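## Task

Take the tube out of the rack by the window and seat it fully in the rack by the door. It must never touch the floor. Afterwards open the gripper and move the robot away; the tube must stay seated without the robot holding it. The robot must not tip over or finish leaning.

## Robot and tools

Robot: a Hello Robot Stretch 3 with one arm. It has a two-wheel base (0.33 m long, 0.34 m wide), a lift carriage on a vertical mast, and a telescoping arm that reaches out to the robot's RIGHT side, ending in a wrist (yaw, pitch, roll) and a gripper. The arm cannot move forward or back, so you drive the base to move the gripper along the robot's heading. The base cannot drive sideways. On-the-spot turns pivot about the point between the drive wheels, 0.05 m behind the front edge. With the arm retracted and wrist folded, the turning circle has radius 0.28 m; an unfolded level gripper sticks out past it.

Frames: the base frame has its origin on the floor between the drive wheels, x forward, y left, z up. hand_pose is reported in this frame, at the point where closed fingertips meet. The odometry frame is the base frame at the scene start. Heading is positive to the left, from -3.142 to 3.142.

Tool execute_actions takes "actions", a list run in order. Each action may hold "robot" (a command, a queue list of up to 8 commands, or {"stop": true}), "steps" (1 to 450 control steps at 30 per second; default 1) and "until" (a condition that ends the action early; needs "steps"). {"steps": n} alone just waits. An empty list returns the current state and images. If any action is invalid or out of range, nothing in the call runs.

A command can contain: "base" with exactly one of translate_m (metres, an offset from where the base is when the command begins, forward positive, magnitude at most 1) or rotate_rad (radians, offset turn, left/counter-clockwise positive, magnitude at most 3.2). "joints": absolute targets by name, unnamed joints keep their goals: lift_m 0 to 1.1 (arm height), arm_m 0 to 0.52 (extension), wrist_yaw_rad -1.345 to 4.42 (0 along the arm, positive toward the front, 3.0 folded over the base), wrist_pitch_rad -1.57 to 0.451 (0 level, negative tips fingers down), wrist_roll_rad -2.911 to 2.911 (0 fingers side by side), gripper_m -0.089 to 0.179 (wider is higher; true fingertip gap is 0.007 m less when nearly shut, 0.025 m less when wide), head_pan_rad -3.953 to 1.73 (0 forward, positive left, -1.57 looks along the arm), head_tilt_rad -1.53 to 0.419 (negative down). "contact_limits": {"arm_m": effort percent 1 to 100} makes that arm motion stop on contact at that effort. In a queue you may also use {"pause_s": seconds up to 15}. Queued commands run one after another when the previous ends done; a new command takes over immediately and discards any old queue. Motions keep running between calls and while you think.

Base speed is 0.30 m/s and 1.9 rad/s only when stowed (lift_m under 0.30, arm_m under 0.03, wrist_yaw_rad over 2.54); otherwise 0.10 m/s and 0.63 rad/s.

Waiting: {"robot": {...}, "steps": 450, "until": {"robot": {"status": "ended"}}} waits until nothing is moving and no queue runs. Other conditions compare a field, e.g. {"lift_m": [">", 0.3]}, or a status word or ["!=", "moving"]. "any": {"status": "ended"} fires when the first motion ends.

Gripper: grasp by commanding a value below the object's width (lower squeezes harder; too hard triggers a stall guard that weakens grip). Release by going at least 0.02 above the touching value. Readings and "done" do not prove you hold anything; check the cameras.

Wrist safety: fold or unfold the wrist only with lift_m between 0.32 and 0.95, wrist_pitch_rad -0.4 and roll near 0; once folded the lift may go down to 0.25. With yaw below -0.4 keep pitch at -0.5 or lower.

Result lines: base_status with distance done of its goal; joint_goals; joint_status per joint (moving, done, off_target, contact_stop, time_out, stopped, not_commanded, torque_fault); measured_speeds; refusals, queue and queue_left; on_its_own (robot changed a goal, a joint is slack or its servo off, a motor loaded at rest, or base tilt); refused:/dropped: lines (indices from 0); replaced: lines; contact_limits; lidar_m (12 ranges in 30-degree sectors, first straight ahead, counter-clockwise, plane 0.17 m up); wrist_depth_mm and head_depth_mm (7x7 median depth grids); base_odometry, turned_by_wheels, turned_by_imu, base_tilt (degrees, forward/right positive, biased up to ~4); motor_effort percent with peak in brackets. Each result includes images from head_camera, nav_camera and wrist_camera, taken at the end of the call.

zoom_image: {"camera": one of head_camera, nav_camera, wrist_camera, "region": [x0, y0, x1, y1]} in pixels of that camera's latest image, top-left origin, at most 504x504.

finished_scene: {"scene": number of the scene being ended}. Irreversible; call only after all motion has ended and the result is stable.

Avoid: letting the tube drop or touch the floor; pushing the arm into rigid things when the gripper is above about 0.45 m (tipping risk, worse on a second push or with raised contact limits); driving while holding or pressing on something fixed; snagging furniture, especially reversing (undo in small steps, withdraw the gripper, lower the lift to about 0.2 if still tipped); hard, prolonged pushing on the wrist (servo shuts off 10 s). A loose object may occasionally be nudged by something else.

Each tool is called after ">>>" as a command line: name --argument value for each argument, lists and objects as JSON in quotes; but a table of rows of numbers goes row by row, as --pt "numbers of a row", without its own name.

## Session

>>> execute_actions --actions '[]'

Scene clock: 0.00 s.
robot.base_odometry: x=+0.000 y=+0.000 heading=+0.000 (m, m, rad; robot's odometry frame)
robot.turned_by_wheels: +0.000 (rad since the last result)
robot.turned_by_imu: +0.000 (rad since the last result)
robot.base_tilt: forward=+1.0 right=+0.5 (deg)
robot.lidar_m: 1.84 1.80 1.96 1.88 1.72 1.95 0.88 0.86 0.92 1.34 1.57 2.00
robot.head_depth_mm: 2207 2764 2813 2834 2843 2882 2319 / 2208 2642 2631 2646 2654 2726 2319 / 2191 2517 2521 2541 2565 2594 2308 / 2206 2420 2406 2431 2435 2461 2315 / 2091 1838 1848 1862 1868 1891 1905 / 2001 1760 1772 1785 1789 1800 1814 / 2005 1694 1703 1717 1727 1735 1739
robot.base_status: not_commanded
robot.joint_positions: lift_m=+0.469 arm_m=+0.003 wrist_yaw_rad=+2.835 wrist_pitch_rad=-0.481 wrist_roll_rad=+0.012 gripper_m=+0.037 head_pan_rad=+0.017 head_tilt_rad=-0.017
robot.joint_goals: lift_m=+0.469 arm_m=+0.003 wrist_yaw_rad=+2.835 wrist_pitch_rad=-0.481 wrist_roll_rad=+0.012 gripper_m=+0.037 head_pan_rad=+0.017 head_tilt_rad=-0.017
robot.joint_status: lift_m=not_commanded arm_m=not_commanded wrist_yaw_rad=not_commanded wrist_pitch_rad=not_commanded wrist_roll_rad=not_commanded gripper_m=not_commanded head_pan_rad=not_commanded head_tilt_rad=not_commanded
robot.measured_speeds: translate_m=+0.000 rotate_rad=+0.000 lift_m=+0.000 arm_m=+0.000 wrist_yaw_rad=+0.000 wrist_pitch_rad=+0.000 wrist_roll_rad=+0.000 head_pan_rad=+0.000 head_tilt_rad=+0.000
robot: refusals=0 queue=idle queue_left=0
robot.motor_effort: left_wheel=+0 right_wheel=+0 lift_m=+39 arm_m=-1 wrist_yaw_rad=+0 wrist_pitch_rad=+7 wrist_roll_rad=+0 gripper_m=+1 head_pan_rad=+1 head_tilt_rad=+3 (%)
robot.hand_pose: x=+0.0440 y=+0.0581 z=+0.4677 quat_wxyz=(+0.272, +0.708, +0.060, +0.649) (m; robot's base frame)
robot.wrist_depth_mm: - - - - - - - / - - - - - - - / - - - - - - - / - 879 896 918 939 - - / 709 745 773 777 802 811 840 / 632 - 632 671 693 692 717 / 562 - 596 594 600 615 627
pictures: head_camera (sideways: a quarter turn clockwise sets it upright), nav_camera (sideways: a quarter turn counterclockwise sets it upright), wrist_camera
Images, in order (width x height): head_camera 896x504, nav_camera 672x504, wrist_camera 644x364.

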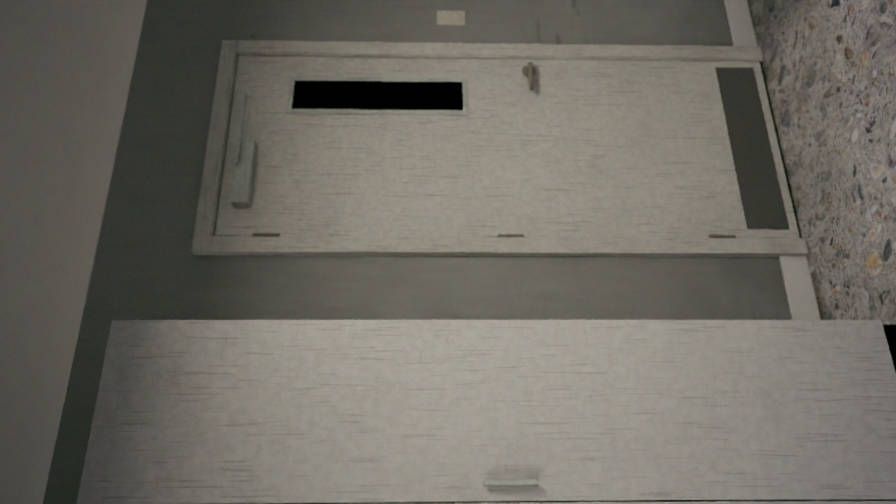

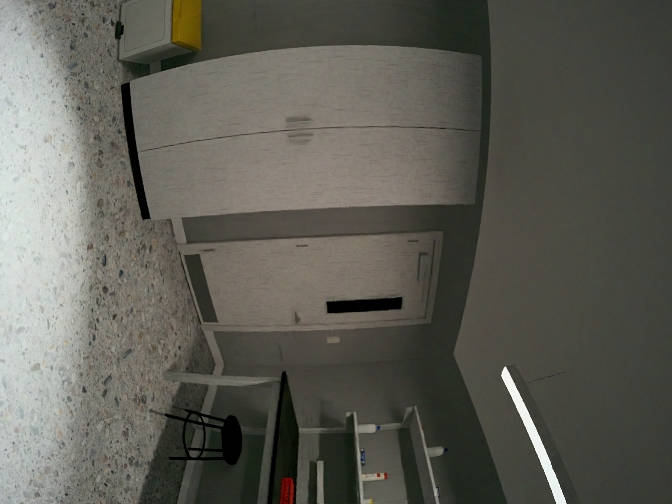

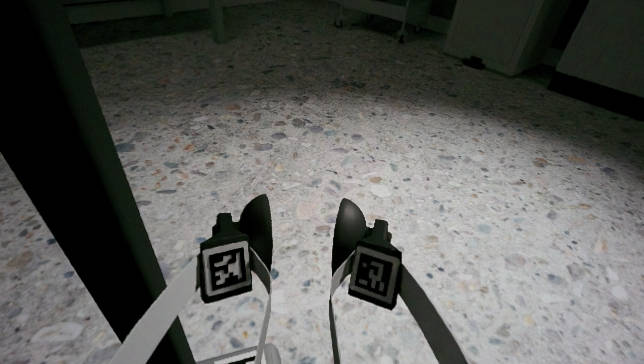

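>>> execute_actions --actions '[{"robot": {"joints": {"head_pan_rad": -1.0, "head_tilt_rad": -0.3}}, "steps": 200, "until": {"robot": {"status": "ended"}}}]'

Scene clock: 7.90 s.
robot.base_odometry: x=+0.000 y=+0.000 heading=+0.000 (m, m, rad; robot's odometry frame)
robot.turned_by_wheels: +0.000 (rad since the last result)
robot.turned_by_imu: +0.001 (rad since the last result)
robot.base_tilt: forward=+0.9 right=+0.6 (deg)
robot.lidar_m: 1.84 1.80 1.96 1.87 1.72 1.95 0.88 0.87 0.92 1.34 1.57 1.99
robot.head_depth_mm: 2020 2129 2223 2365 2477 2023 1596 / 2025 2153 2260 2392 2499 2009 1592 / 2079 2178 2264 1711 2436 1946 1594 / 2109 2196 2290 2459 2548 2022 1603 / 2148 2245 2309 2531 2606 2034 1606 / 2155 2280 2357 2578 2617 2027 1598 / 2199 2309 2396 2189 2598 2019 1597
robot.base_status: not_commanded
robot.joint_positions: lift_m=+0.469 arm_m=+0.003 wrist_yaw_rad=+2.835 wrist_pitch_rad=-0.481 wrist_roll_rad=+0.012 gripper_m=+0.037 head_pan_rad=-0.993 head_tilt_rad=-0.296
robot.joint_goals: lift_m=+0.469 arm_m=+0.003 wrist_yaw_rad=+2.835 wrist_pitch_rad=-0.481 wrist_roll_rad=+0.012 gripper_m=+0.037 head_pan_rad=-1.000 head_tilt_rad=-0.300
robot.joint_status: lift_m=not_commanded arm_m=not_commanded wrist_yaw_rad=not_commanded wrist_pitch_rad=not_commanded wrist_roll_rad=not_commanded gripper_m=not_commanded head_pan_rad=done head_tilt_rad=done
robot.measured_speeds: translate_m=+0.000 rotate_rad=+0.000 lift_m=+0.000 arm_m=+0.000 wrist_yaw_rad=+0.000 wrist_pitch_rad=+0.000 wrist_roll_rad=+0.000 head_pan_rad=+0.000 head_tilt_rad=+0.000
robot: refusals=0 queue=done queue_left=0
robot.motor_effort: left_wheel=+1(0) right_wheel=+0(0) lift_m=+39(39) arm_m=-1(1) wrist_yaw_rad=+0(0) wrist_pitch_rad=+7(7) wrist_roll_rad=+0(0) gripper_m=+0(0) head_pan_rad=-3(45) head_tilt_rad=+0(17) (%)
robot.hand_pose: x=+0.0440 y=+0.0581 z=+0.4677 quat_wxyz=(+0.272, +0.708, +0.060, +0.649) (m; robot's base frame)
robot.wrist_depth_mm: - - - - - - - / - - - - - - - / - - - - - - - / - 888 901 950 967 - - / 716 759 769 773 787 828 834 / 632 - 629 668 698 693 719 / 558 - 596 589 604 617 625
pictures: head_camera (sideways: a quarter turn clockwise sets it upright), nav_camera (sideways: a quarter turn counterclockwise sets it upright), wrist_camera
camera_calibration (this result's frames):
head_camera: T_world_to_cam=[[-0.17852, 0.26537, -0.947475, 1.257], [0.83369, 0.552227, -0.00241239, 0.00177759], [0.522582, -0.790332, -0.319819, 0.373885], [0, 0, 0, 1]] pos_world=[0.0275318, -0.0390582, 1.31056]
nav_camera: T_world_to_cam=[[0.109362, -0.252768, 0.961326, -1.20989], [-0.860218, -0.508662, -0.0358866, 0.100337], [0.498061, -0.823026, -0.273064, 0.313991], [0, 0, 0, 1]] pos_world=[0.0622403, 0.00363877, 1.25244]
wrist_camera: T_world_to_cam=[[0.946554, -0.317418, 0.0572775, -0.05528], [-0.155596, -0.604912, -0.780942, 0.437787], [0.282533, 0.730292, -0.621971, 0.404409], [0, 0, 0, 1]] pos_world=[0.00618428, -0.0480611, 0.596583]
Images, in order (width x height): head_camera 896x504, nav_camera 672x504, wrist_camera 644x364.

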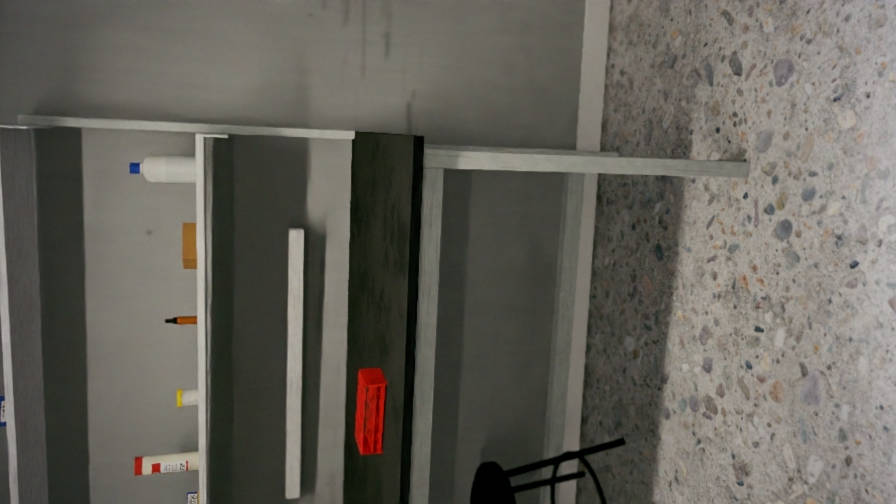

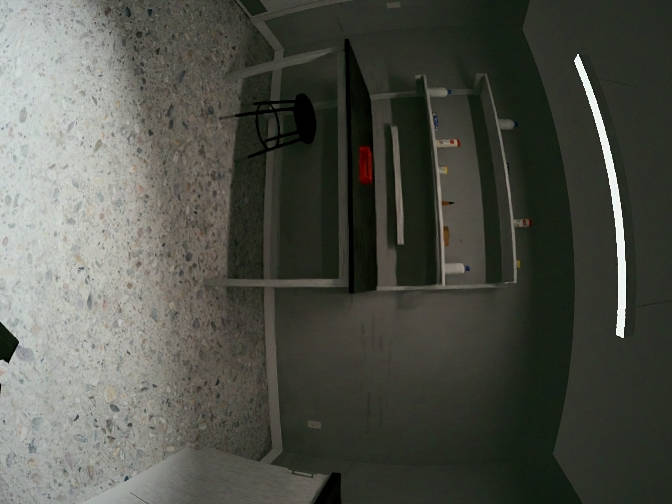

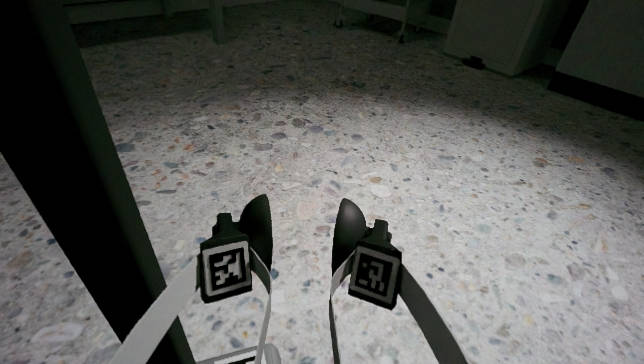

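>>> execute_actions --actions '[{"robot": {"joints": {"head_pan_rad": -2.6, "head_tilt_rad": -0.3}}, "steps": 200, "until": {"robot": {"status": "ended"}}}]'

>>> execute_actions --actions '[{"robot": {"joints": {"head_pan_rad": -3.9, "head_tilt_rad": -0.3}}, "steps": 200, "until": {"robot": {"status": "ended"}}}]'

Scene clock: 14.77 s.
robot.base_odometry: x=+0.000 y=+0.000 heading=+0.000 (m, m, rad; robot's odometry frame)
robot.turned_by_wheels: +0.000 (rad since the last result)
robot.turned_by_imu: +0.001 (rad since the last result)
robot.base_tilt: forward=+0.9 right=+0.4 (deg)
robot.lidar_m: 1.84 1.81 1.95 1.88 1.72 1.96 0.88 0.86 0.92 1.34 1.57 1.99
robot.head_depth_mm: 983 1335 1365 1047 916 954 1016 / 992 1348 1405 1128 928 970 1032 / 1008 1364 1437 1316 932 983 1048 / 1018 1378 1461 1227 944 999 1067 / 1030 1392 1475 1220 955 1010 1082 / 1049 1410 1488 1188 971 1026 1103 / 1054 1432 1507 1238 984 1041 1116
robot.base_status: not_commanded
robot.joint_positions: lift_m=+0.469 arm_m=+0.003 wrist_yaw_rad=+2.835 wrist_pitch_rad=-0.481 wrist_roll_rad=+0.012 gripper_m=+0.037 head_pan_rad=-2.593 head_tilt_rad=-0.296
robot.joint_goals: lift_m=+0.469 arm_m=+0.003 wrist_yaw_rad=+2.835 wrist_pitch_rad=-0.481 wrist_roll_rad=+0.012 gripper_m=+0.037 head_pan_rad=-2.600 head_tilt_rad=-0.300
robot.joint_status: lift_m=not_commanded arm_m=not_commanded wrist_yaw_rad=not_commanded wrist_pitch_rad=not_commanded wrist_roll_rad=not_commanded gripper_m=not_commanded head_pan_rad=done head_tilt_rad=done
robot.measured_speeds: translate_m=+0.000 rotate_rad=+0.000 lift_m=+0.000 arm_m=+0.000 wrist_yaw_rad=+0.000 wrist_pitch_rad=+0.000 wrist_roll_rad=+0.000 head_pan_rad=+0.000 head_tilt_rad=+0.000
robot: refusals=0 queue=done queue_left=0
robot.motor_effort: left_wheel=+0(1) right_wheel=+0(1) lift_m=+39(39) arm_m=-1(1) wrist_yaw_rad=+0(0) wrist_pitch_rad=+7(7) wrist_roll_rad=+0(0) gripper_m=+0(1) head_pan_rad=-3(47) head_tilt_rad=-1(0) (%)
robot.hand_pose: x=+0.0440 y=+0.0581 z=+0.4677 quat_wxyz=(+0.272, +0.708, +0.060, +0.649) (m; robot's base frame)
robot.wrist_depth_mm: - - - - - - - / - - - - - - - / - - - - - - - / - 877 891 929 952 - - / 712 749 780 785 810 819 838 / 632 - 630 669 693 699 718 / 566 - 593 601 603 619 623
pictures: head_camera (sideways: a quarter turn clockwise sets it upright), nav_camera (sideways: a quarter turn counterclockwise sets it upright), wrist_camera
camera_calibration (this result's frames):
head_camera: T_world_to_cam=[[0.270708, 0.170841, -0.947381, 1.25414], [0.527649, -0.849459, -0.00241032, 0.00364175], [-0.805173, -0.499232, -0.3201, 0.382349], [0, 0, 0, 1]] pos_world=[-0.0335695, -0.0202835, 1.31054]
nav_camera: T_world_to_cam=[[-0.256096, -0.102082, 0.961246, -1.20756], [-0.483318, 0.87471, -0.0358736, 0.0980209], [-0.837149, -0.473774, -0.273348, 0.322506], [0, 0, 0, 1]] pos_world=[0.00811042, -0.0562149, 1.25243]
wrist_camera: T_world_to_cam=[[0.946554, -0.317418, 0.0572773, -0.0552799], [-0.155596, -0.604912, -0.780943, 0.437787], [0.282533, 0.730292, -0.621971, 0.404409], [0, 0, 0, 1]] pos_world=[0.00618429, -0.0480611, 0.596583]
Images, in order (width x height): head_camera 896x504, nav_camera 672x504, wrist_camera 644x364.

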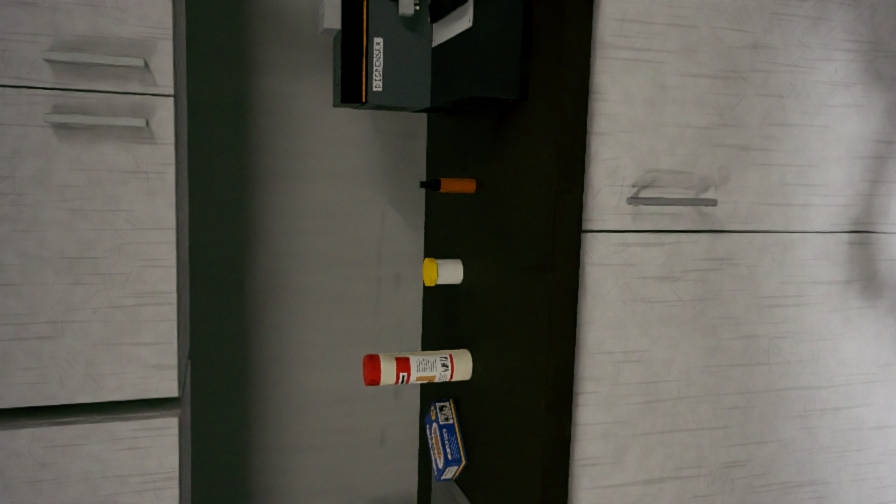

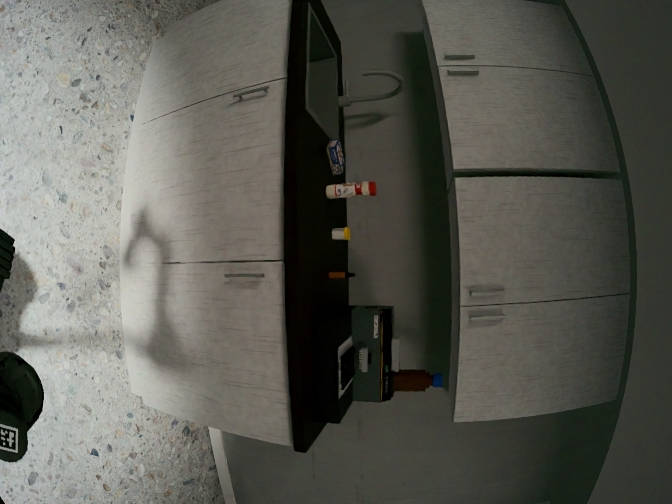

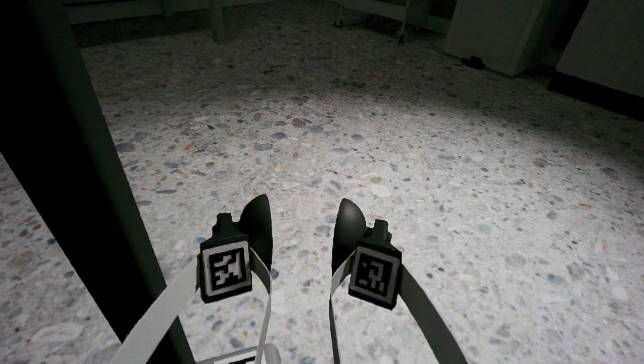

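Scene clock: 16.00 s.
robot.base_odometry: x=+0.000 y=+0.000 heading=+0.000 (m, m, rad; robot's odometry frame)
robot.turned_by_wheels: +0.000 (rad since the last result)
robot.turned_by_imu: +0.000 (rad since the last result)
robot.base_tilt: forward=+0.9 right=+0.4 (deg)
robot.lidar_m: 1.84 1.81 1.96 1.87 1.73 1.95 0.88 0.86 0.92 1.34 1.57 1.99
robot.head_depth_mm: - - - - - - - / 2117 2250 2318 2427 2527 2103 1592 / 2218 2336 2434 1833 2494 1985 1602 / 2292 2408 2547 2713 2760 2023 1600 / 2375 2519 2653 2795 2764 2022 1605 / 2426 2525 2591 2712 2617 2032 1606 / 2118 2146 2232 2309 2389 2032 1613
robot.base_status: not_commanded
robot.joint_positions: lift_m=+0.469 arm_m=+0.003 wrist_yaw_rad=+2.835 wrist_pitch_rad=-0.481 wrist_roll_rad=+0.012 gripper_m=+0.037 head_pan_rad=-3.893 head_tilt_rad=-0.296
robot.joint_goals: lift_m=+0.469 arm_m=+0.003 wrist_yaw_rad=+2.835 wrist_pitch_rad=-0.481 wrist_roll_rad=+0.012 gripper_m=+0.037 head_pan_rad=-3.900 head_tilt_rad=-0.300
robot.joint_status: lift_m=not_commanded arm_m=not_commanded wrist_yaw_rad=not_commanded wrist_pitch_rad=not_commanded wrist_roll_rad=not_commanded gripper_m=not_commanded head_pan_rad=done head_tilt_rad=done
robot.measured_speeds: translate_m=+0.000 rotate_rad=+0.000 lift_m=+0.000 arm_m=+0.000 wrist_yaw_rad=+0.000 wrist_pitch_rad=+0.000 wrist_roll_rad=+0.000 head_pan_rad=+0.000 head_tilt_rad=+0.000
robot: refusals=0 queue=done queue_left=0
robot.motor_effort: left_wheel=+0(0) right_wheel=+1(1) lift_m=+39(39) arm_m=-1(1) wrist_yaw_rad=+0(1) wrist_pitch_rad=+7(7) wrist_roll_rad=+0(0) gripper_m=+0(0) head_pan_rad=-4(47) head_tilt_rad=-1(3) (%)
robot.hand_pose: x=+0.0440 y=+0.0581 z=+0.4677 quat_wxyz=(+0.272, +0.708, +0.060, +0.649) (m; robot's base frame)
robot.wrist_depth_mm: - - - - - - - / - - - - - - - / - - - - - - - / - 872 900 927 943 - - / 717 747 784 783 792 818 835 / 631 - 627 662 690 699 723 / 566 - 596 594 601 612 627
pictures: head_camera (sideways: a quarter turn clockwise sets it upright), nav_camera (sideways: a quarter turn counterclockwise sets it upright), wrist_camera
camera_calibration (this result's frames):
head_camera: T_world_to_cam=[[0.237056, -0.21517, -0.947368, 1.25433], [-0.677361, -0.735647, -0.00241004, 0.010992], [-0.69641, 0.642281, -0.320137, 0.381734], [0, 0, 0, 1]] pos_world=[-0.024056, 0.0327985, 1.31054]
nav_camera: T_world_to_cam=[[-0.166895, 0.219483, 0.961235, -1.20809], [0.71355, 0.699685, -0.0358719, 0.0907178], [-0.680435, 0.679903, -0.273386, 0.321599], [0, 0, 0, 1]] pos_world=[-0.0475272, -0.0169757, 1.25243]
wrist_camera: T_world_to_cam=[[0.946554, -0.317418, 0.0572774, -0.05528], [-0.155596, -0.604912, -0.780943, 0.437787], [0.282533, 0.730292, -0.621971, 0.404409], [0, 0, 0, 1]] pos_world=[0.00618429, -0.0480611, 0.596583]
Images, in order (width x height): head_camera 896x504, nav_camera 672x504, wrist_camera 644x364.

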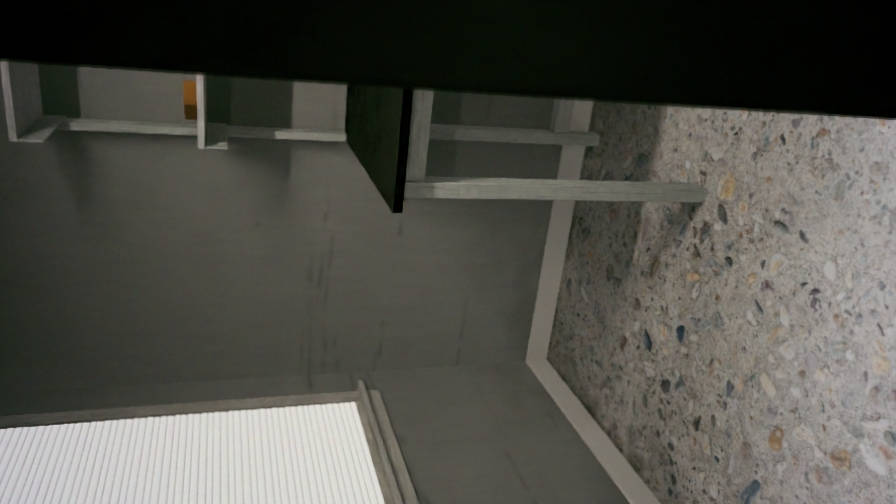

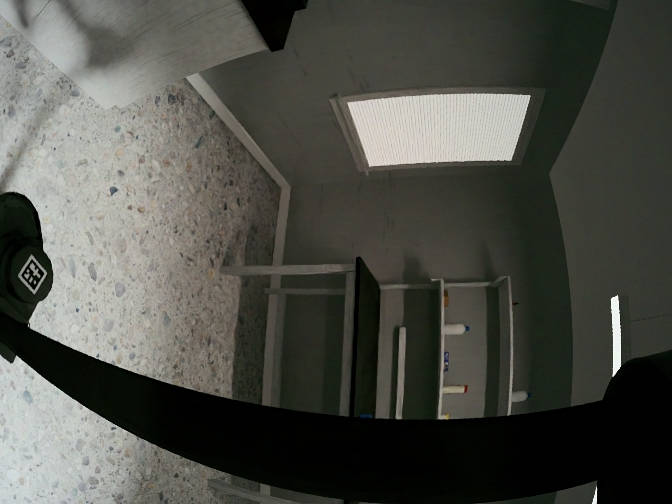

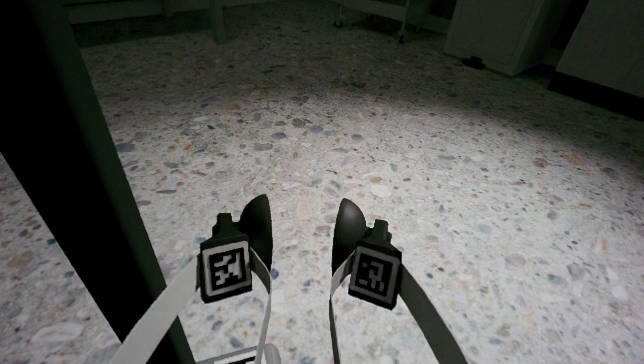

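>>> execute_actions --actions '[{"robot": [{"joints": {"wrist_yaw_rad": 3.0, "wrist_pitch_rad": -0.4, "wrist_roll_rad": 0, "lift_m": 0.27, "head_pan_rad": 0, "head_tilt_rad": -0.3}}, {"base": {"rotate_rad": 2.02}}], "steps": 450, "until": {"robot": {"status": "ended"}}}]'

Scene clock: 31.57 s.
robot.base_odometry: x=+0.000 y=+0.000 heading=+2.020 (m, m, rad; robot's odometry frame)
robot.turned_by_wheels: +2.020 (rad since the last result)
robot.turned_by_imu: +1.978 (rad since the last result)
robot.base_tilt: forward=+0.8 right=+0.5 (deg)
robot.lidar_m: 2.30 1.72 0.90 0.87 0.89 1.19 1.57 2.00 1.89 1.81 1.89 1.88
robot.head_depth_mm: 2117 2228 2330 2499 2526 2024 1597 / 2113 2230 2307 2487 2571 2003 1596 / 2115 2221 2324 2489 2561 2021 1598 / 2103 2202 2302 2473 2575 2019 1589 / 2110 2216 2303 2471 2584 2021 1600 / 2111 2201 2323 2401 2557 2018 1598 / 2081 2211 2310 1721 2497 1951 1610
robot.base_status: done (rotate_rad +2.0199 of +2.0200)
robot.joint_positions: lift_m=+0.270 arm_m=+0.003 wrist_yaw_rad=+2.998 wrist_pitch_rad=-0.422 wrist_roll_rad=+0.004 gripper_m=+0.037 head_pan_rad=-0.007 head_tilt_rad=-0.297
robot.joint_goals: lift_m=+0.270 arm_m=+0.003 wrist_yaw_rad=+3.000 wrist_pitch_rad=-0.400 wrist_roll_rad=+0.000 gripper_m=+0.037 head_pan_rad=+0.000 head_tilt_rad=-0.300
robot.joint_status: lift_m=done arm_m=not_commanded wrist_yaw_rad=done wrist_pitch_rad=done wrist_roll_rad=done gripper_m=not_commanded head_pan_rad=done head_tilt_rad=done
robot.measured_speeds: translate_m=+0.000 rotate_rad=+0.000 lift_m=+0.000 arm_m=+0.000 wrist_yaw_rad=+0.000 wrist_pitch_rad=+0.000 wrist_roll_rad=+0.000 head_pan_rad=+0.000 head_tilt_rad=+0.000
robot: refusals=0 queue=done queue_left=0
robot.motor_effort: left_wheel=-4(14) right_wheel=+5(16) lift_m=+33(37) arm_m=-2(2) wrist_yaw_rad=+1(1) wrist_pitch_rad=+10(12) wrist_roll_rad=-2(2) gripper_m=+1(0) head_pan_rad=+4(48) head_tilt_rad=-1(1) (%)
robot.hand_pose: x=+0.0109 y=+0.0738 z=+0.2819 quat_wxyz=(+0.198, +0.701, +0.098, +0.678) (m; robot's base frame)
robot.wrist_depth_mm: 728 - 794 815 880 - - / 857 - 917 954 - - - / 773 - 842 857 897 948 - / 624 628 668 680 703 726 760 / 521 521 - 562 588 603 616 / 464 - - 487 498 504 516 / - - - 421 425 438 446
pictures: head_camera (sideways: a quarter turn clockwise sets it upright), nav_camera (sideways: a quarter turn counterclockwise sets it upright), wrist_camera
camera_calibration (this result's frames):
head_camera: T_world_to_cam=[[-0.32059, -0.00231605, -0.947215, 1.25753], [-0.000113489, 0.999997, -0.0024067, 0.00685639], [0.947218, -0.000664065, -0.320589, 0.372297], [0, 0, 0, 1]] pos_world=[0.0505053, -0.00369665, 1.31052]
nav_camera: T_world_to_cam=[[0.27191, -0.0483871, 0.961105, -1.21059], [-0.0508873, -0.998061, -0.0358509, 0.0953534], [0.960976, -0.0391598, -0.273845, 0.312185], [0, 0, 0, 1]] pos_world=[0.034023, 0.0488165, 1.25242]
wrist_camera: T_world_to_cam=[[0.985124, -0.159942, 0.0628363, -0.0219042], [-0.041536, -0.576445, -0.81608, 0.303528], [0.166747, 0.80133, -0.574513, 0.26939], [0, 0, 0, 1]] pos_world=[-0.0107343, -0.0444068, 0.403847]
Images, in order (width x height): head_camera 896x504, nav_camera 672x504, wrist_camera 644x364.

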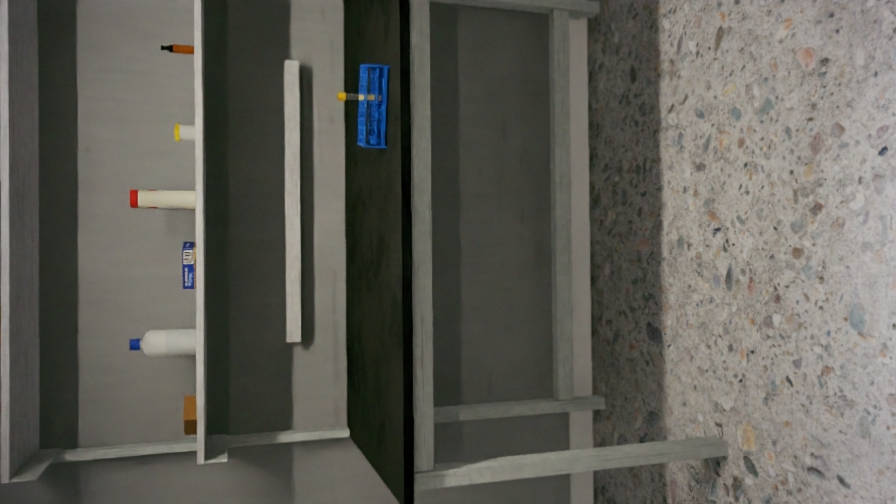

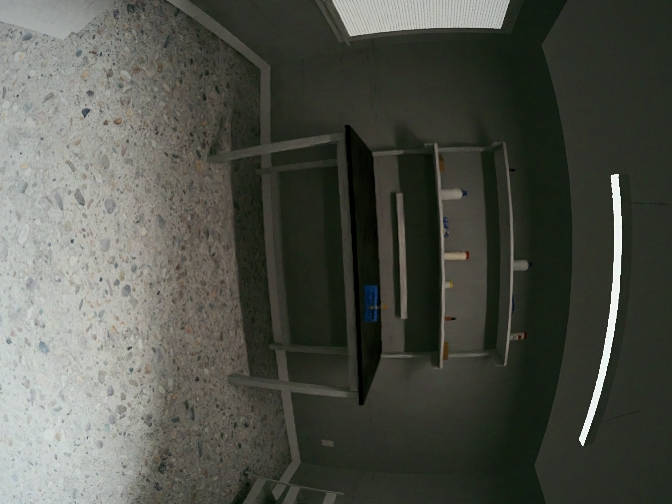

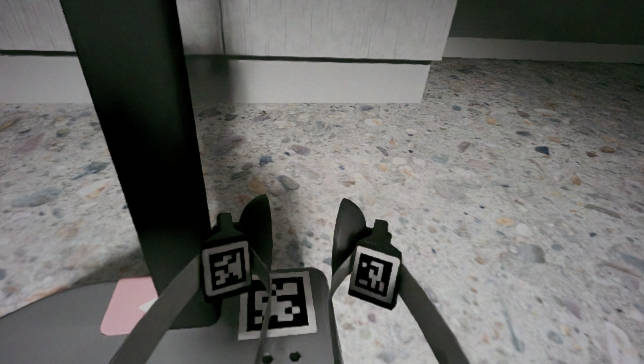

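>>> execute_actions --actions '[{"robot": [{"base": {"rotate_rad": -0.33}}, {"base": {"translate_m": 1.0}}, {"base": {"translate_m": 0.22}}, {"base": {"rotate_rad": 1.95}, "joints": {"head_pan_rad": -1.57, "head_tilt_rad": -0.5}}], "steps": 450, "until": {"robot": {"status": "ended"}}}]'

Scene clock: 72.67 s.
robot.base_odometry: x=-0.145 y=+1.211 heading=-2.643 (m, m, rad; robot's odometry frame)
robot.turned_by_wheels: +1.620 (rad since the last result)
robot.turned_by_imu: +1.596 (rad since the last result)
robot.base_tilt: forward=+0.8 right=+0.5 (deg)
robot.lidar_m: 1.89 1.42 1.82 3.28 1.96 1.48 1.36 0.72 0.70 1.16 1.21 1.03
robot.head_depth_mm: 1066 1155 1166 790 618 1533 1358 / 1071 1133 1169 791 620 1540 1356 / 1072 1131 1178 713 621 1546 1360 / 1075 1136 1178 708 621 1555 1360 / 1080 1138 1182 728 623 1583 1358 / 1080 1142 1184 800 624 1580 1362 / 1085 1152 1197 800 625 1586 1364
robot.base_status: done (rotate_rad +1.9499 of +1.9500)
robot.joint_positions: lift_m=+0.270 arm_m=+0.003 wrist_yaw_rad=+2.998 wrist_pitch_rad=-0.422 wrist_roll_rad=+0.004 gripper_m=+0.037 head_pan_rad=-1.563 head_tilt_rad=-0.494
robot.joint_goals: lift_m=+0.270 arm_m=+0.003 wrist_yaw_rad=+3.000 wrist_pitch_rad=-0.400 wrist_roll_rad=+0.000 gripper_m=+0.037 head_pan_rad=-1.570 head_tilt_rad=-0.500
robot.joint_status: lift_m=done arm_m=not_commanded wrist_yaw_rad=done wrist_pitch_rad=done wrist_roll_rad=done gripper_m=not_commanded head_pan_rad=done head_tilt_rad=done
robot.measured_speeds: translate_m=+0.000 rotate_rad=+0.000 lift_m=+0.000 arm_m=+0.000 wrist_yaw_rad=+0.000 wrist_pitch_rad=+0.000 wrist_roll_rad=+0.000 head_pan_rad=+0.000 head_tilt_rad=+0.000
robot: refusals=0 queue=done queue_left=0
robot.motor_effort: left_wheel=-4(15) right_wheel=+5(17) lift_m=+33(33) arm_m=-2(3) wrist_yaw_rad=+1(2) wrist_pitch_rad=+10(10) wrist_roll_rad=-2(2) gripper_m=+1(1) head_pan_rad=-3(47) head_tilt_rad=-1(16) (%)
robot.hand_pose: x=+0.0108 y=+0.0738 z=+0.2820 quat_wxyz=(+0.198, +0.701, +0.098, +0.678) (m; robot's base frame)
robot.wrist_depth_mm: - - - - - - - / - - - - - - - / 758 - 829 873 902 944 - / 620 636 664 681 711 734 762 / 520 532 - 564 583 599 612 / 458 - - 485 497 505 519 / - - - 422 424 439 446
pictures: head_camera (sideways: a quarter turn clockwise sets it upright), nav_camera (sideways: a quarter turn counterclockwise sets it upright), wrist_camera
camera_calibration (this result's frames):
head_camera: T_world_to_cam=[[-0.00840056, 0.500157, -0.865894, 1.14952], [0.999886, 0.0150874, -0.000985737, -0.00109399], [0.0125711, -0.865804, -0.500226, 0.61176], [0, 0, 0, 1]] pos_world=[0.00306, -0.0452591, 1.30138]
nav_camera: T_world_to_cam=[[-0.0429813, -0.455889, 0.888998, -1.11456], [-0.998747, 0.0424516, -0.0265177, 0.0889766], [-0.0256502, -0.889024, -0.457142, 0.556742], [0, 0, 0, 1]] pos_world=[0.0552405, -0.0169362, 1.24771]
wrist_camera: T_world_to_cam=[[0.985207, -0.159407, 0.0628948, -0.021849], [-0.0410821, -0.576021, -0.816402, 0.303715], [0.166369, 0.801742, -0.574048, 0.269269], [0, 0, 0, 1]] pos_world=[-0.010795, -0.0444214, 0.403901]
Images, in order (width x height): head_camera 896x504, nav_camera 672x504, wrist_camera 644x364.

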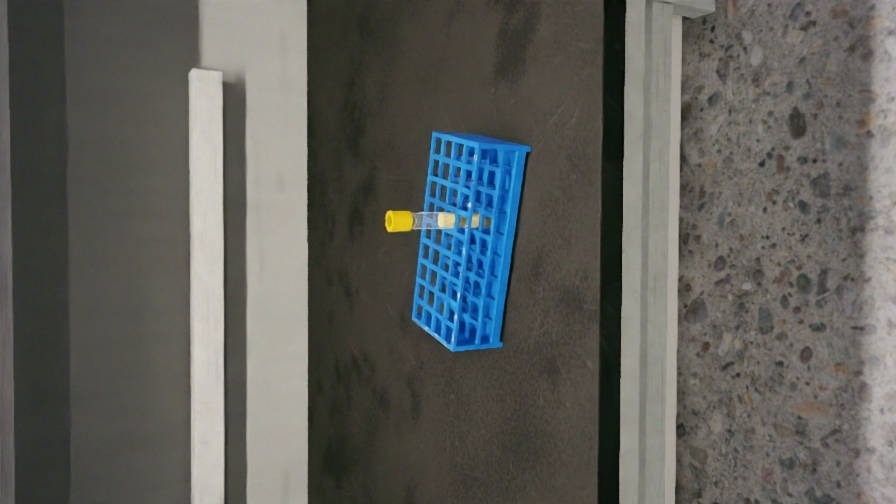

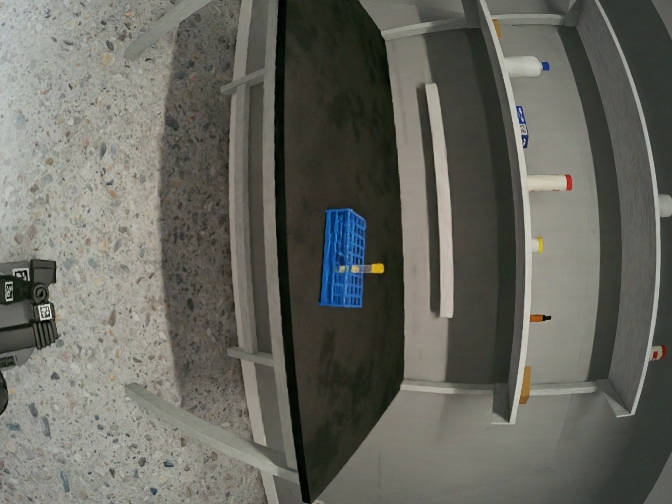

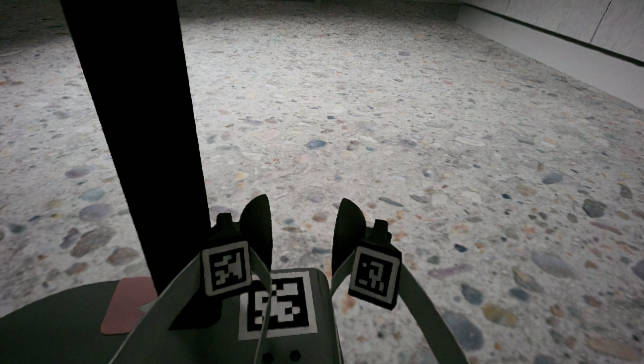

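>>> execute_actions --actions '[{"robot": [{"joints": {"lift_m": 0.45}}, {"joints": {"lift_m": 0.93, "wrist_yaw_rad": 0.0, "gripper_m": 0.09}}, {"joints": {"wrist_pitch_rad": 0.0}}], "steps": 1}]'

>>> zoom_image --camera "head_camera" --region '[340, 100, 600, 380]'

Scene clock: 94.57 s.
robot.base_odometry: x=-0.145 y=+1.211 heading=-2.643 (m, m, rad; robot's odometry frame)
robot.turned_by_wheels: +0.000 (rad since the last result)
robot.turned_by_imu: +0.001 (rad since the last result)
robot.base_tilt: forward=+0.8 right=+0.4 (deg)
robot.lidar_m: 1.89 1.42 1.83 3.05 1.97 1.49 1.36 0.72 0.71 1.16 1.21 1.04
robot.head_depth_mm: 1070 1158 1168 791 618 1542 1354 / 1072 1132 1169 792 619 1539 1359 / 1072 1136 1183 713 620 1552 1356 / 1072 1140 1186 706 621 1557 1365 / 1079 1142 1187 727 623 1580 1365 / 1079 1142 1190 800 623 1577 1360 / 1083 1148 1193 801 625 1591 1366
robot.base_status: done (rotate_rad +1.9499 of +1.9500)
robot.joint_positions: lift_m=+0.270 arm_m=+0.003 wrist_yaw_rad=+2.998 wrist_pitch_rad=-0.422 wrist_roll_rad=+0.004 gripper_m=+0.037 head_pan_rad=-1.563 head_tilt_rad=-0.494
robot.joint_goals: lift_m=+0.450 arm_m=+0.003 wrist_yaw_rad=+3.000 wrist_pitch_rad=-0.400 wrist_roll_rad=+0.000 gripper_m=+0.037 head_pan_rad=-1.570 head_tilt_rad=-0.500
robot.joint_status: lift_m=moving arm_m=not_commanded wrist_yaw_rad=done wrist_pitch_rad=done wrist_roll_rad=done gripper_m=not_commanded head_pan_rad=done head_tilt_rad=done
robot.measured_speeds: translate_m=+0.000 rotate_rad=+0.000 lift_m=+0.000 arm_m=+0.000 wrist_yaw_rad=+0.000 wrist_pitch_rad=+0.000 wrist_roll_rad=+0.000 head_pan_rad=+0.000 head_tilt_rad=+0.000
robot: refusals=0 queue=running queue_left=2
robot.motor_effort: left_wheel=-3(4) right_wheel=+4(4) lift_m=+42(36) arm_m=-1(1) wrist_yaw_rad=+1(1) wrist_pitch_rad=+10(10) wrist_roll_rad=-2(2) gripper_m=+0(0) head_pan_rad=-3(3) head_tilt_rad=-1(1) (%)
robot.hand_pose: x=+0.0108 y=+0.0738 z=+0.2820 quat_wxyz=(+0.198, +0.701, +0.098, +0.678) (m; robot's base frame)
robot.wrist_depth_mm: - - - - - - - / - - - - - - - / 767 - 831 863 914 956 - / 625 632 667 678 698 734 757 / 518 528 - 561 584 595 621 / 459 - - 486 495 506 517 / - - - 422 427 440 443
pictures: head_camera (sideways: a quarter turn clockwise sets it upright), nav_camera (sideways: a quarter turn counterclockwise sets it upright), wrist_camera
camera_calibration (this result's frames):
head_camera: T_world_to_cam=[[-0.00840057, 0.500157, -0.865894, 1.14952], [0.999886, 0.0150874, -0.000985737, -0.00109399], [0.0125711, -0.865804, -0.500226, 0.61176], [0, 0, 0, 1]] pos_world=[0.00306, -0.0452591, 1.30138]
nav_camera: T_world_to_cam=[[-0.0429813, -0.455889, 0.888998, -1.11456], [-0.998747, 0.0424516, -0.0265177, 0.0889766], [-0.0256502, -0.889023, -0.457143, 0.556742], [0, 0, 0, 1]] pos_world=[0.0552405, -0.0169362, 1.24771]
wrist_camera: T_world_to_cam=[[0.985207, -0.159407, 0.0628946, -0.021849], [-0.0410823, -0.576021, -0.816402, 0.303715], [0.166369, 0.801742, -0.574048, 0.269269], [0, 0, 0, 1]] pos_world=[-0.010795, -0.0444214, 0.403901]
Images, in order (width x height): head_camera 896x504, nav_camera 672x504, wrist_camera 644x364.

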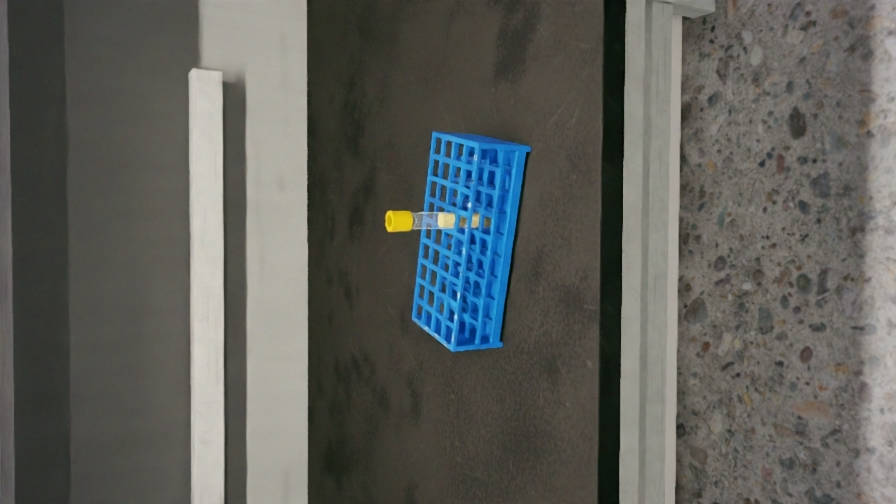

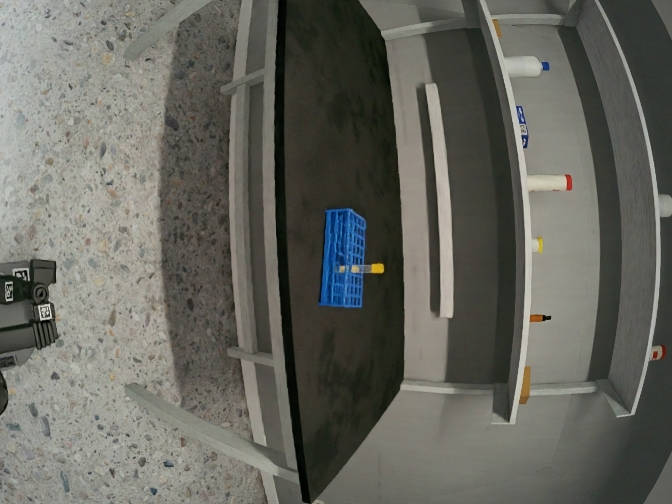

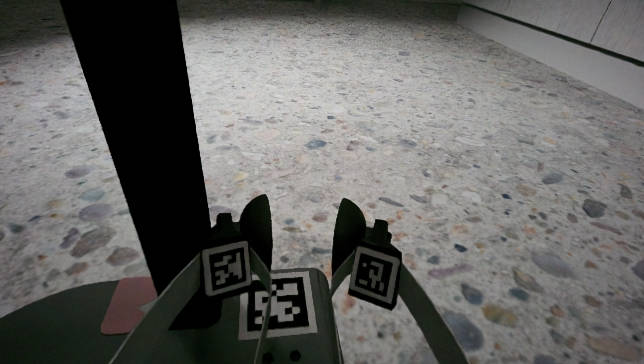

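Region (340, 100, 600, 380) of head_camera's 896x504 image, scaled by 1.800, with more detail than that image has; it fills the left 468 columns of this view, and the rest is white.

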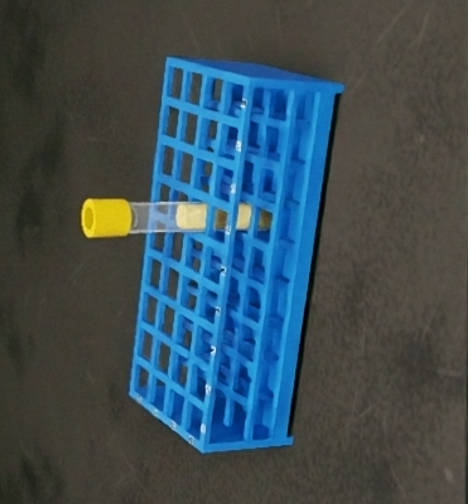

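>>> execute_actions --actions '[{"steps": 450, "until": {"robot": {"status": "ended"}}}]'

Scene clock: 105.80 s.
robot.base_odometry: x=-0.145 y=+1.211 heading=-2.643 (m, m, rad; robot's odometry frame)
robot.turned_by_wheels: +0.000 (rad since the last result)
robot.turned_by_imu: +0.002 (rad since the last result)
robot.base_tilt: forward=+0.9 right=+0.4 (deg)
robot.lidar_m: 1.89 1.41 1.83 3.03 1.97 1.49 1.36 0.72 0.70 1.16 1.21 1.03
robot.head_depth_mm: 1067 1154 1166 790 618 1534 - / 1068 1133 1173 792 619 - - / 1070 1134 1176 715 631 - - / 1076 1134 1180 704 621 1559 1343 / 1079 1139 1188 726 623 1576 1361 / 1080 1140 1186 799 624 1584 1356 / 1082 1151 1194 801 626 1583 1365
robot.base_status: done (rotate_rad +1.9498 of +1.9500)
robot.joint_positions: lift_m=+0.930 arm_m=+0.003 wrist_yaw_rad=+0.003 wrist_pitch_rad=-0.026 wrist_roll_rad=+0.003 gripper_m=+0.090 head_pan_rad=-1.563 head_tilt_rad=-0.494
robot.joint_goals: lift_m=+0.930 arm_m=+0.003 wrist_yaw_rad=+0.000 wrist_pitch_rad=+0.000 wrist_roll_rad=+0.000 gripper_m=+0.090 head_pan_rad=-1.570 head_tilt_rad=-0.500
robot.joint_status: lift_m=done arm_m=not_commanded wrist_yaw_rad=done wrist_pitch_rad=done wrist_roll_rad=done gripper_m=done head_pan_rad=done head_tilt_rad=done
robot.measured_speeds: translate_m=+0.000 rotate_rad=+0.000 lift_m=+0.000 arm_m=+0.000 wrist_yaw_rad=+0.000 wrist_pitch_rad=+0.000 wrist_roll_rad=+0.000 head_pan_rad=+0.000 head_tilt_rad=+0.000
robot: refusals=0 queue=done queue_left=0
robot.motor_effort: left_wheel=-4(4) right_wheel=+5(5) lift_m=+44(45) arm_m=-2(2) wrist_yaw_rad=-2(1) wrist_pitch_rad=+12(11) wrist_roll_rad=-1(2) gripper_m=+0(88) head_pan_rad=-3(4) head_tilt_rad=-2(2) (%)
robot.hand_pose: x=-0.0208 y=-0.4033 z=+1.0377 quat_wxyz=(+0.706, +0.010, -0.708, -0.009) (m; robot's base frame)
robot.wrist_depth_mm: 907 904 909 910 940 813 926 / 913 922 938 955 966 945 957 / 981 - - - - - - / 694 730 796 834 931 - - / 444 467 413 403 584 565 649 / 333 337 351 363 354 399 410 / 273 276 279 284 293 304 310
pictures: head_camera (sideways: a quarter turn clockwise sets it upright), nav_camera (sideways: a quarter turn counterclockwise sets it upright), wrist_camera
camera_calibration (this result's frames):
head_camera: T_world_to_cam=[[-0.00840057, 0.500157, -0.865894, 1.14952], [0.999886, 0.0150874, -0.000985736, -0.00109399], [0.0125711, -0.865803, -0.500226, 0.61176], [0, 0, 0, 1]] pos_world=[0.00306, -0.0452591, 1.30138]
nav_camera: T_world_to_cam=[[-0.0429813, -0.455889, 0.888998, -1.11456], [-0.998747, 0.0424516, -0.0265177, 0.0889766], [-0.0256502, -0.889023, -0.457143, 0.556742], [0, 0, 0, 1]] pos_world=[0.0552405, -0.0169362, 1.24771]
wrist_camera: T_world_to_cam=[[-0.997908, 0.0369231, 0.0530744, -0.0662019], [-0.043845, 0.216833, -0.975224, 1.12908], [-0.0475165, -0.97551, -0.21476, -0.00320119], [0, 0, 0, 1]] pos_world=[-0.0167109, -0.2455, 1.10393]
Images, in order (width x height): head_camera 896x504, nav_camera 672x504, wrist_camera 644x364.

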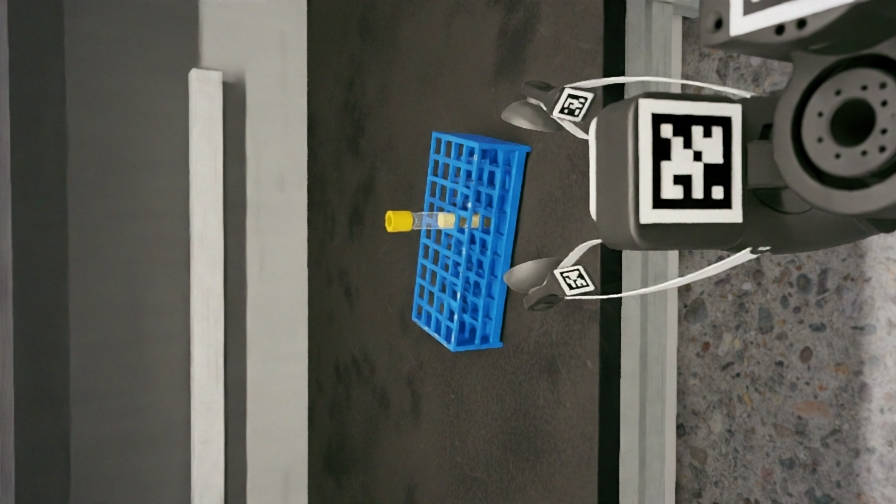

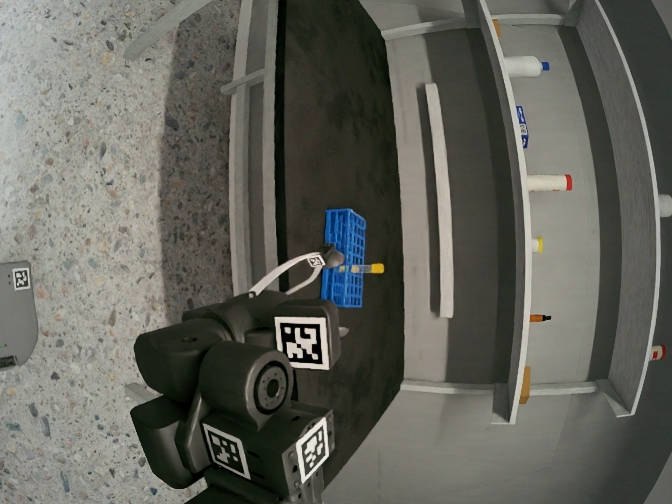

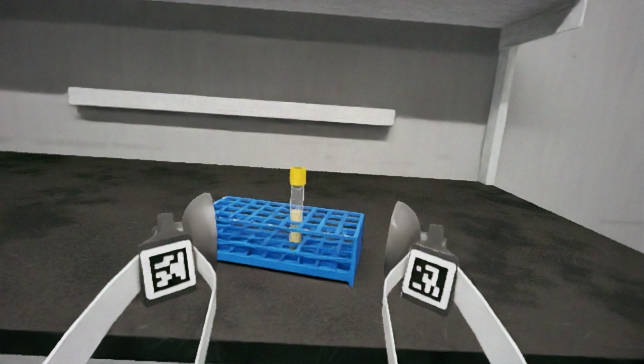

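>>> execute_actions --actions '[{"robot": {"joints": {"lift_m": 0.91, "arm_m": 0.13}}, "steps": 450, "until": {"robot": {"status": "ended"}}}]'

Scene clock: 125.47 s.
robot.base_odometry: x=-0.145 y=+1.211 heading=-2.643 (m, m, rad; robot's odometry frame)
robot.turned_by_wheels: +0.000 (rad since the last result)
robot.turned_by_imu: +0.001 (rad since the last result)
robot.base_tilt: forward=+1.0 right=+0.6 (deg)
robot.lidar_m: 1.89 1.42 1.83 3.03 1.97 1.49 1.36 0.72 0.70 1.16 1.21 1.03
robot.head_depth_mm: 1066 1154 1167 789 - - 1309 / 1068 1128 1170 831 - - 1330 / 1074 1137 1178 873 - - 1326 / 1075 1139 1182 711 621 1555 1363 / 1076 1144 1186 725 623 1579 1364 / 1082 1145 1190 799 623 1577 1362 / 1082 1147 1191 801 625 1580 1366
robot.base_status: done (rotate_rad +1.9498 of +1.9500)
robot.joint_positions: lift_m=+0.910 arm_m=+0.130 wrist_yaw_rad=+0.002 wrist_pitch_rad=-0.025 wrist_roll_rad=+0.003 gripper_m=+0.090 head_pan_rad=-1.563 head_tilt_rad=-0.494
robot.joint_goals: lift_m=+0.910 arm_m=+0.130 wrist_yaw_rad=+0.000 wrist_pitch_rad=+0.000 wrist_roll_rad=+0.000 gripper_m=+0.090 head_pan_rad=-1.570 head_tilt_rad=-0.500
robot.joint_status: lift_m=done arm_m=done wrist_yaw_rad=done wrist_pitch_rad=done wrist_roll_rad=done gripper_m=done head_pan_rad=done head_tilt_rad=done
robot.measured_speeds: translate_m=+0.000 rotate_rad=+0.000 lift_m=+0.000 arm_m=+0.000 wrist_yaw_rad=+0.000 wrist_pitch_rad=+0.000 wrist_roll_rad=+0.000 head_pan_rad=+0.000 head_tilt_rad=+0.000
robot: refusals=0 queue=done queue_left=0
robot.motor_effort: left_wheel=-4(4) right_wheel=+5(4) lift_m=+33(45) arm_m=+3(1) wrist_yaw_rad=-1(1) wrist_pitch_rad=+11(12) wrist_roll_rad=-1(1) gripper_m=+1(1) head_pan_rad=-3(3) head_tilt_rad=-2(2) (%)
robot.hand_pose: x=-0.0210 y=-0.5303 z=+1.0184 quat_wxyz=(+0.706, +0.010, -0.708, -0.008) (m; robot's base frame)
robot.wrist_depth_mm: 797 785 799 793 803 797 812 / 811 816 819 834 839 840 831 / 842 853 863 861 856 875 869 / 615 656 717 745 844 864 890 / 403 419 322 331 527 511 538 / 299 302 275 261 302 357 369 / 240 242 250 249 253 272 279
pictures: head_camera (sideways: a quarter turn clockwise sets it upright), nav_camera (sideways: a quarter turn counterclockwise sets it upright), wrist_camera
camera_calibration (this result's frames):
head_camera: T_world_to_cam=[[-0.00839186, 0.500157, -0.865894, 1.14952], [0.999886, 0.01507, -0.000985737, -0.001094], [0.012556, -0.865804, -0.500226, 0.61176], [0, 0, 0, 1]] pos_world=[0.00305922, -0.0452591, 1.30138]
nav_camera: T_world_to_cam=[[-0.0429892, -0.455889, 0.888998, -1.11456], [-0.998746, 0.0424689, -0.0265177, 0.0889766], [-0.0256657, -0.889023, -0.457142, 0.556742], [0, 0, 0, 1]] pos_world=[0.0552402, -0.016937, 1.24771]
wrist_camera: T_world_to_cam=[[-0.997875, 0.0378846, 0.0530199, -0.0601519], [-0.0436495, 0.215532, -0.975521, 1.13739], [-0.0483847, -0.975762, -0.21342, -0.13269], [0, 0, 0, 1]] pos_world=[-0.016798, -0.372339, 1.08441]
Images, in order (width x height): head_camera 896x504, nav_camera 672x504, wrist_camera 644x364.

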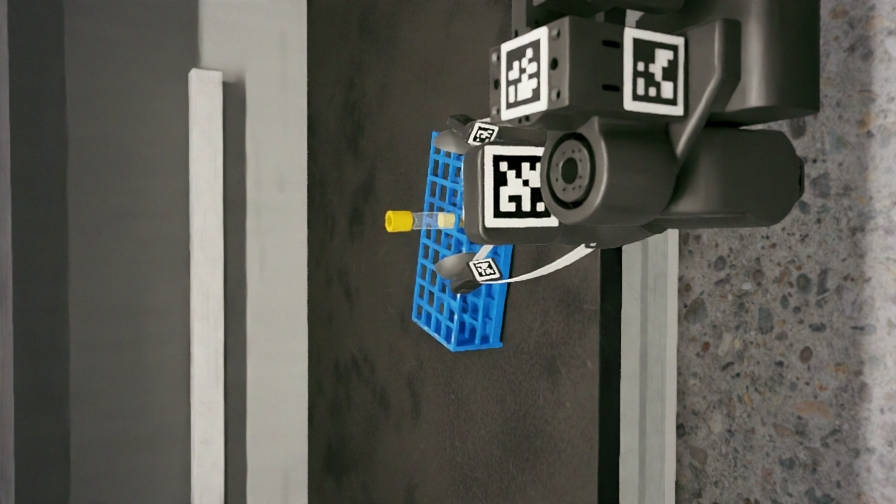

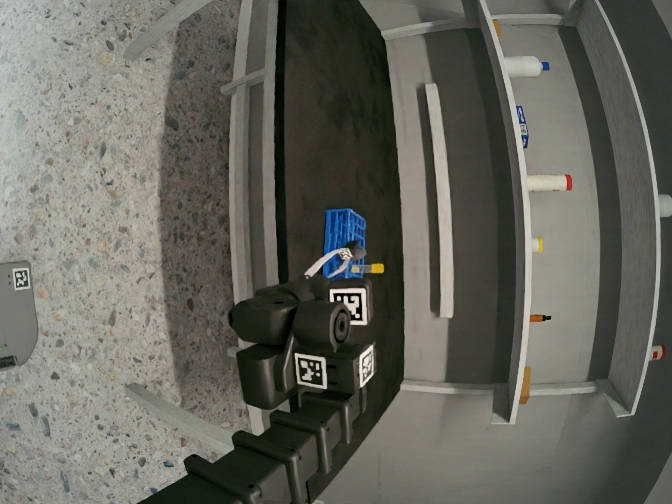

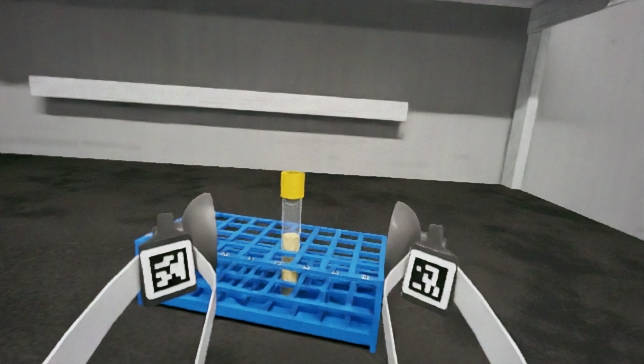

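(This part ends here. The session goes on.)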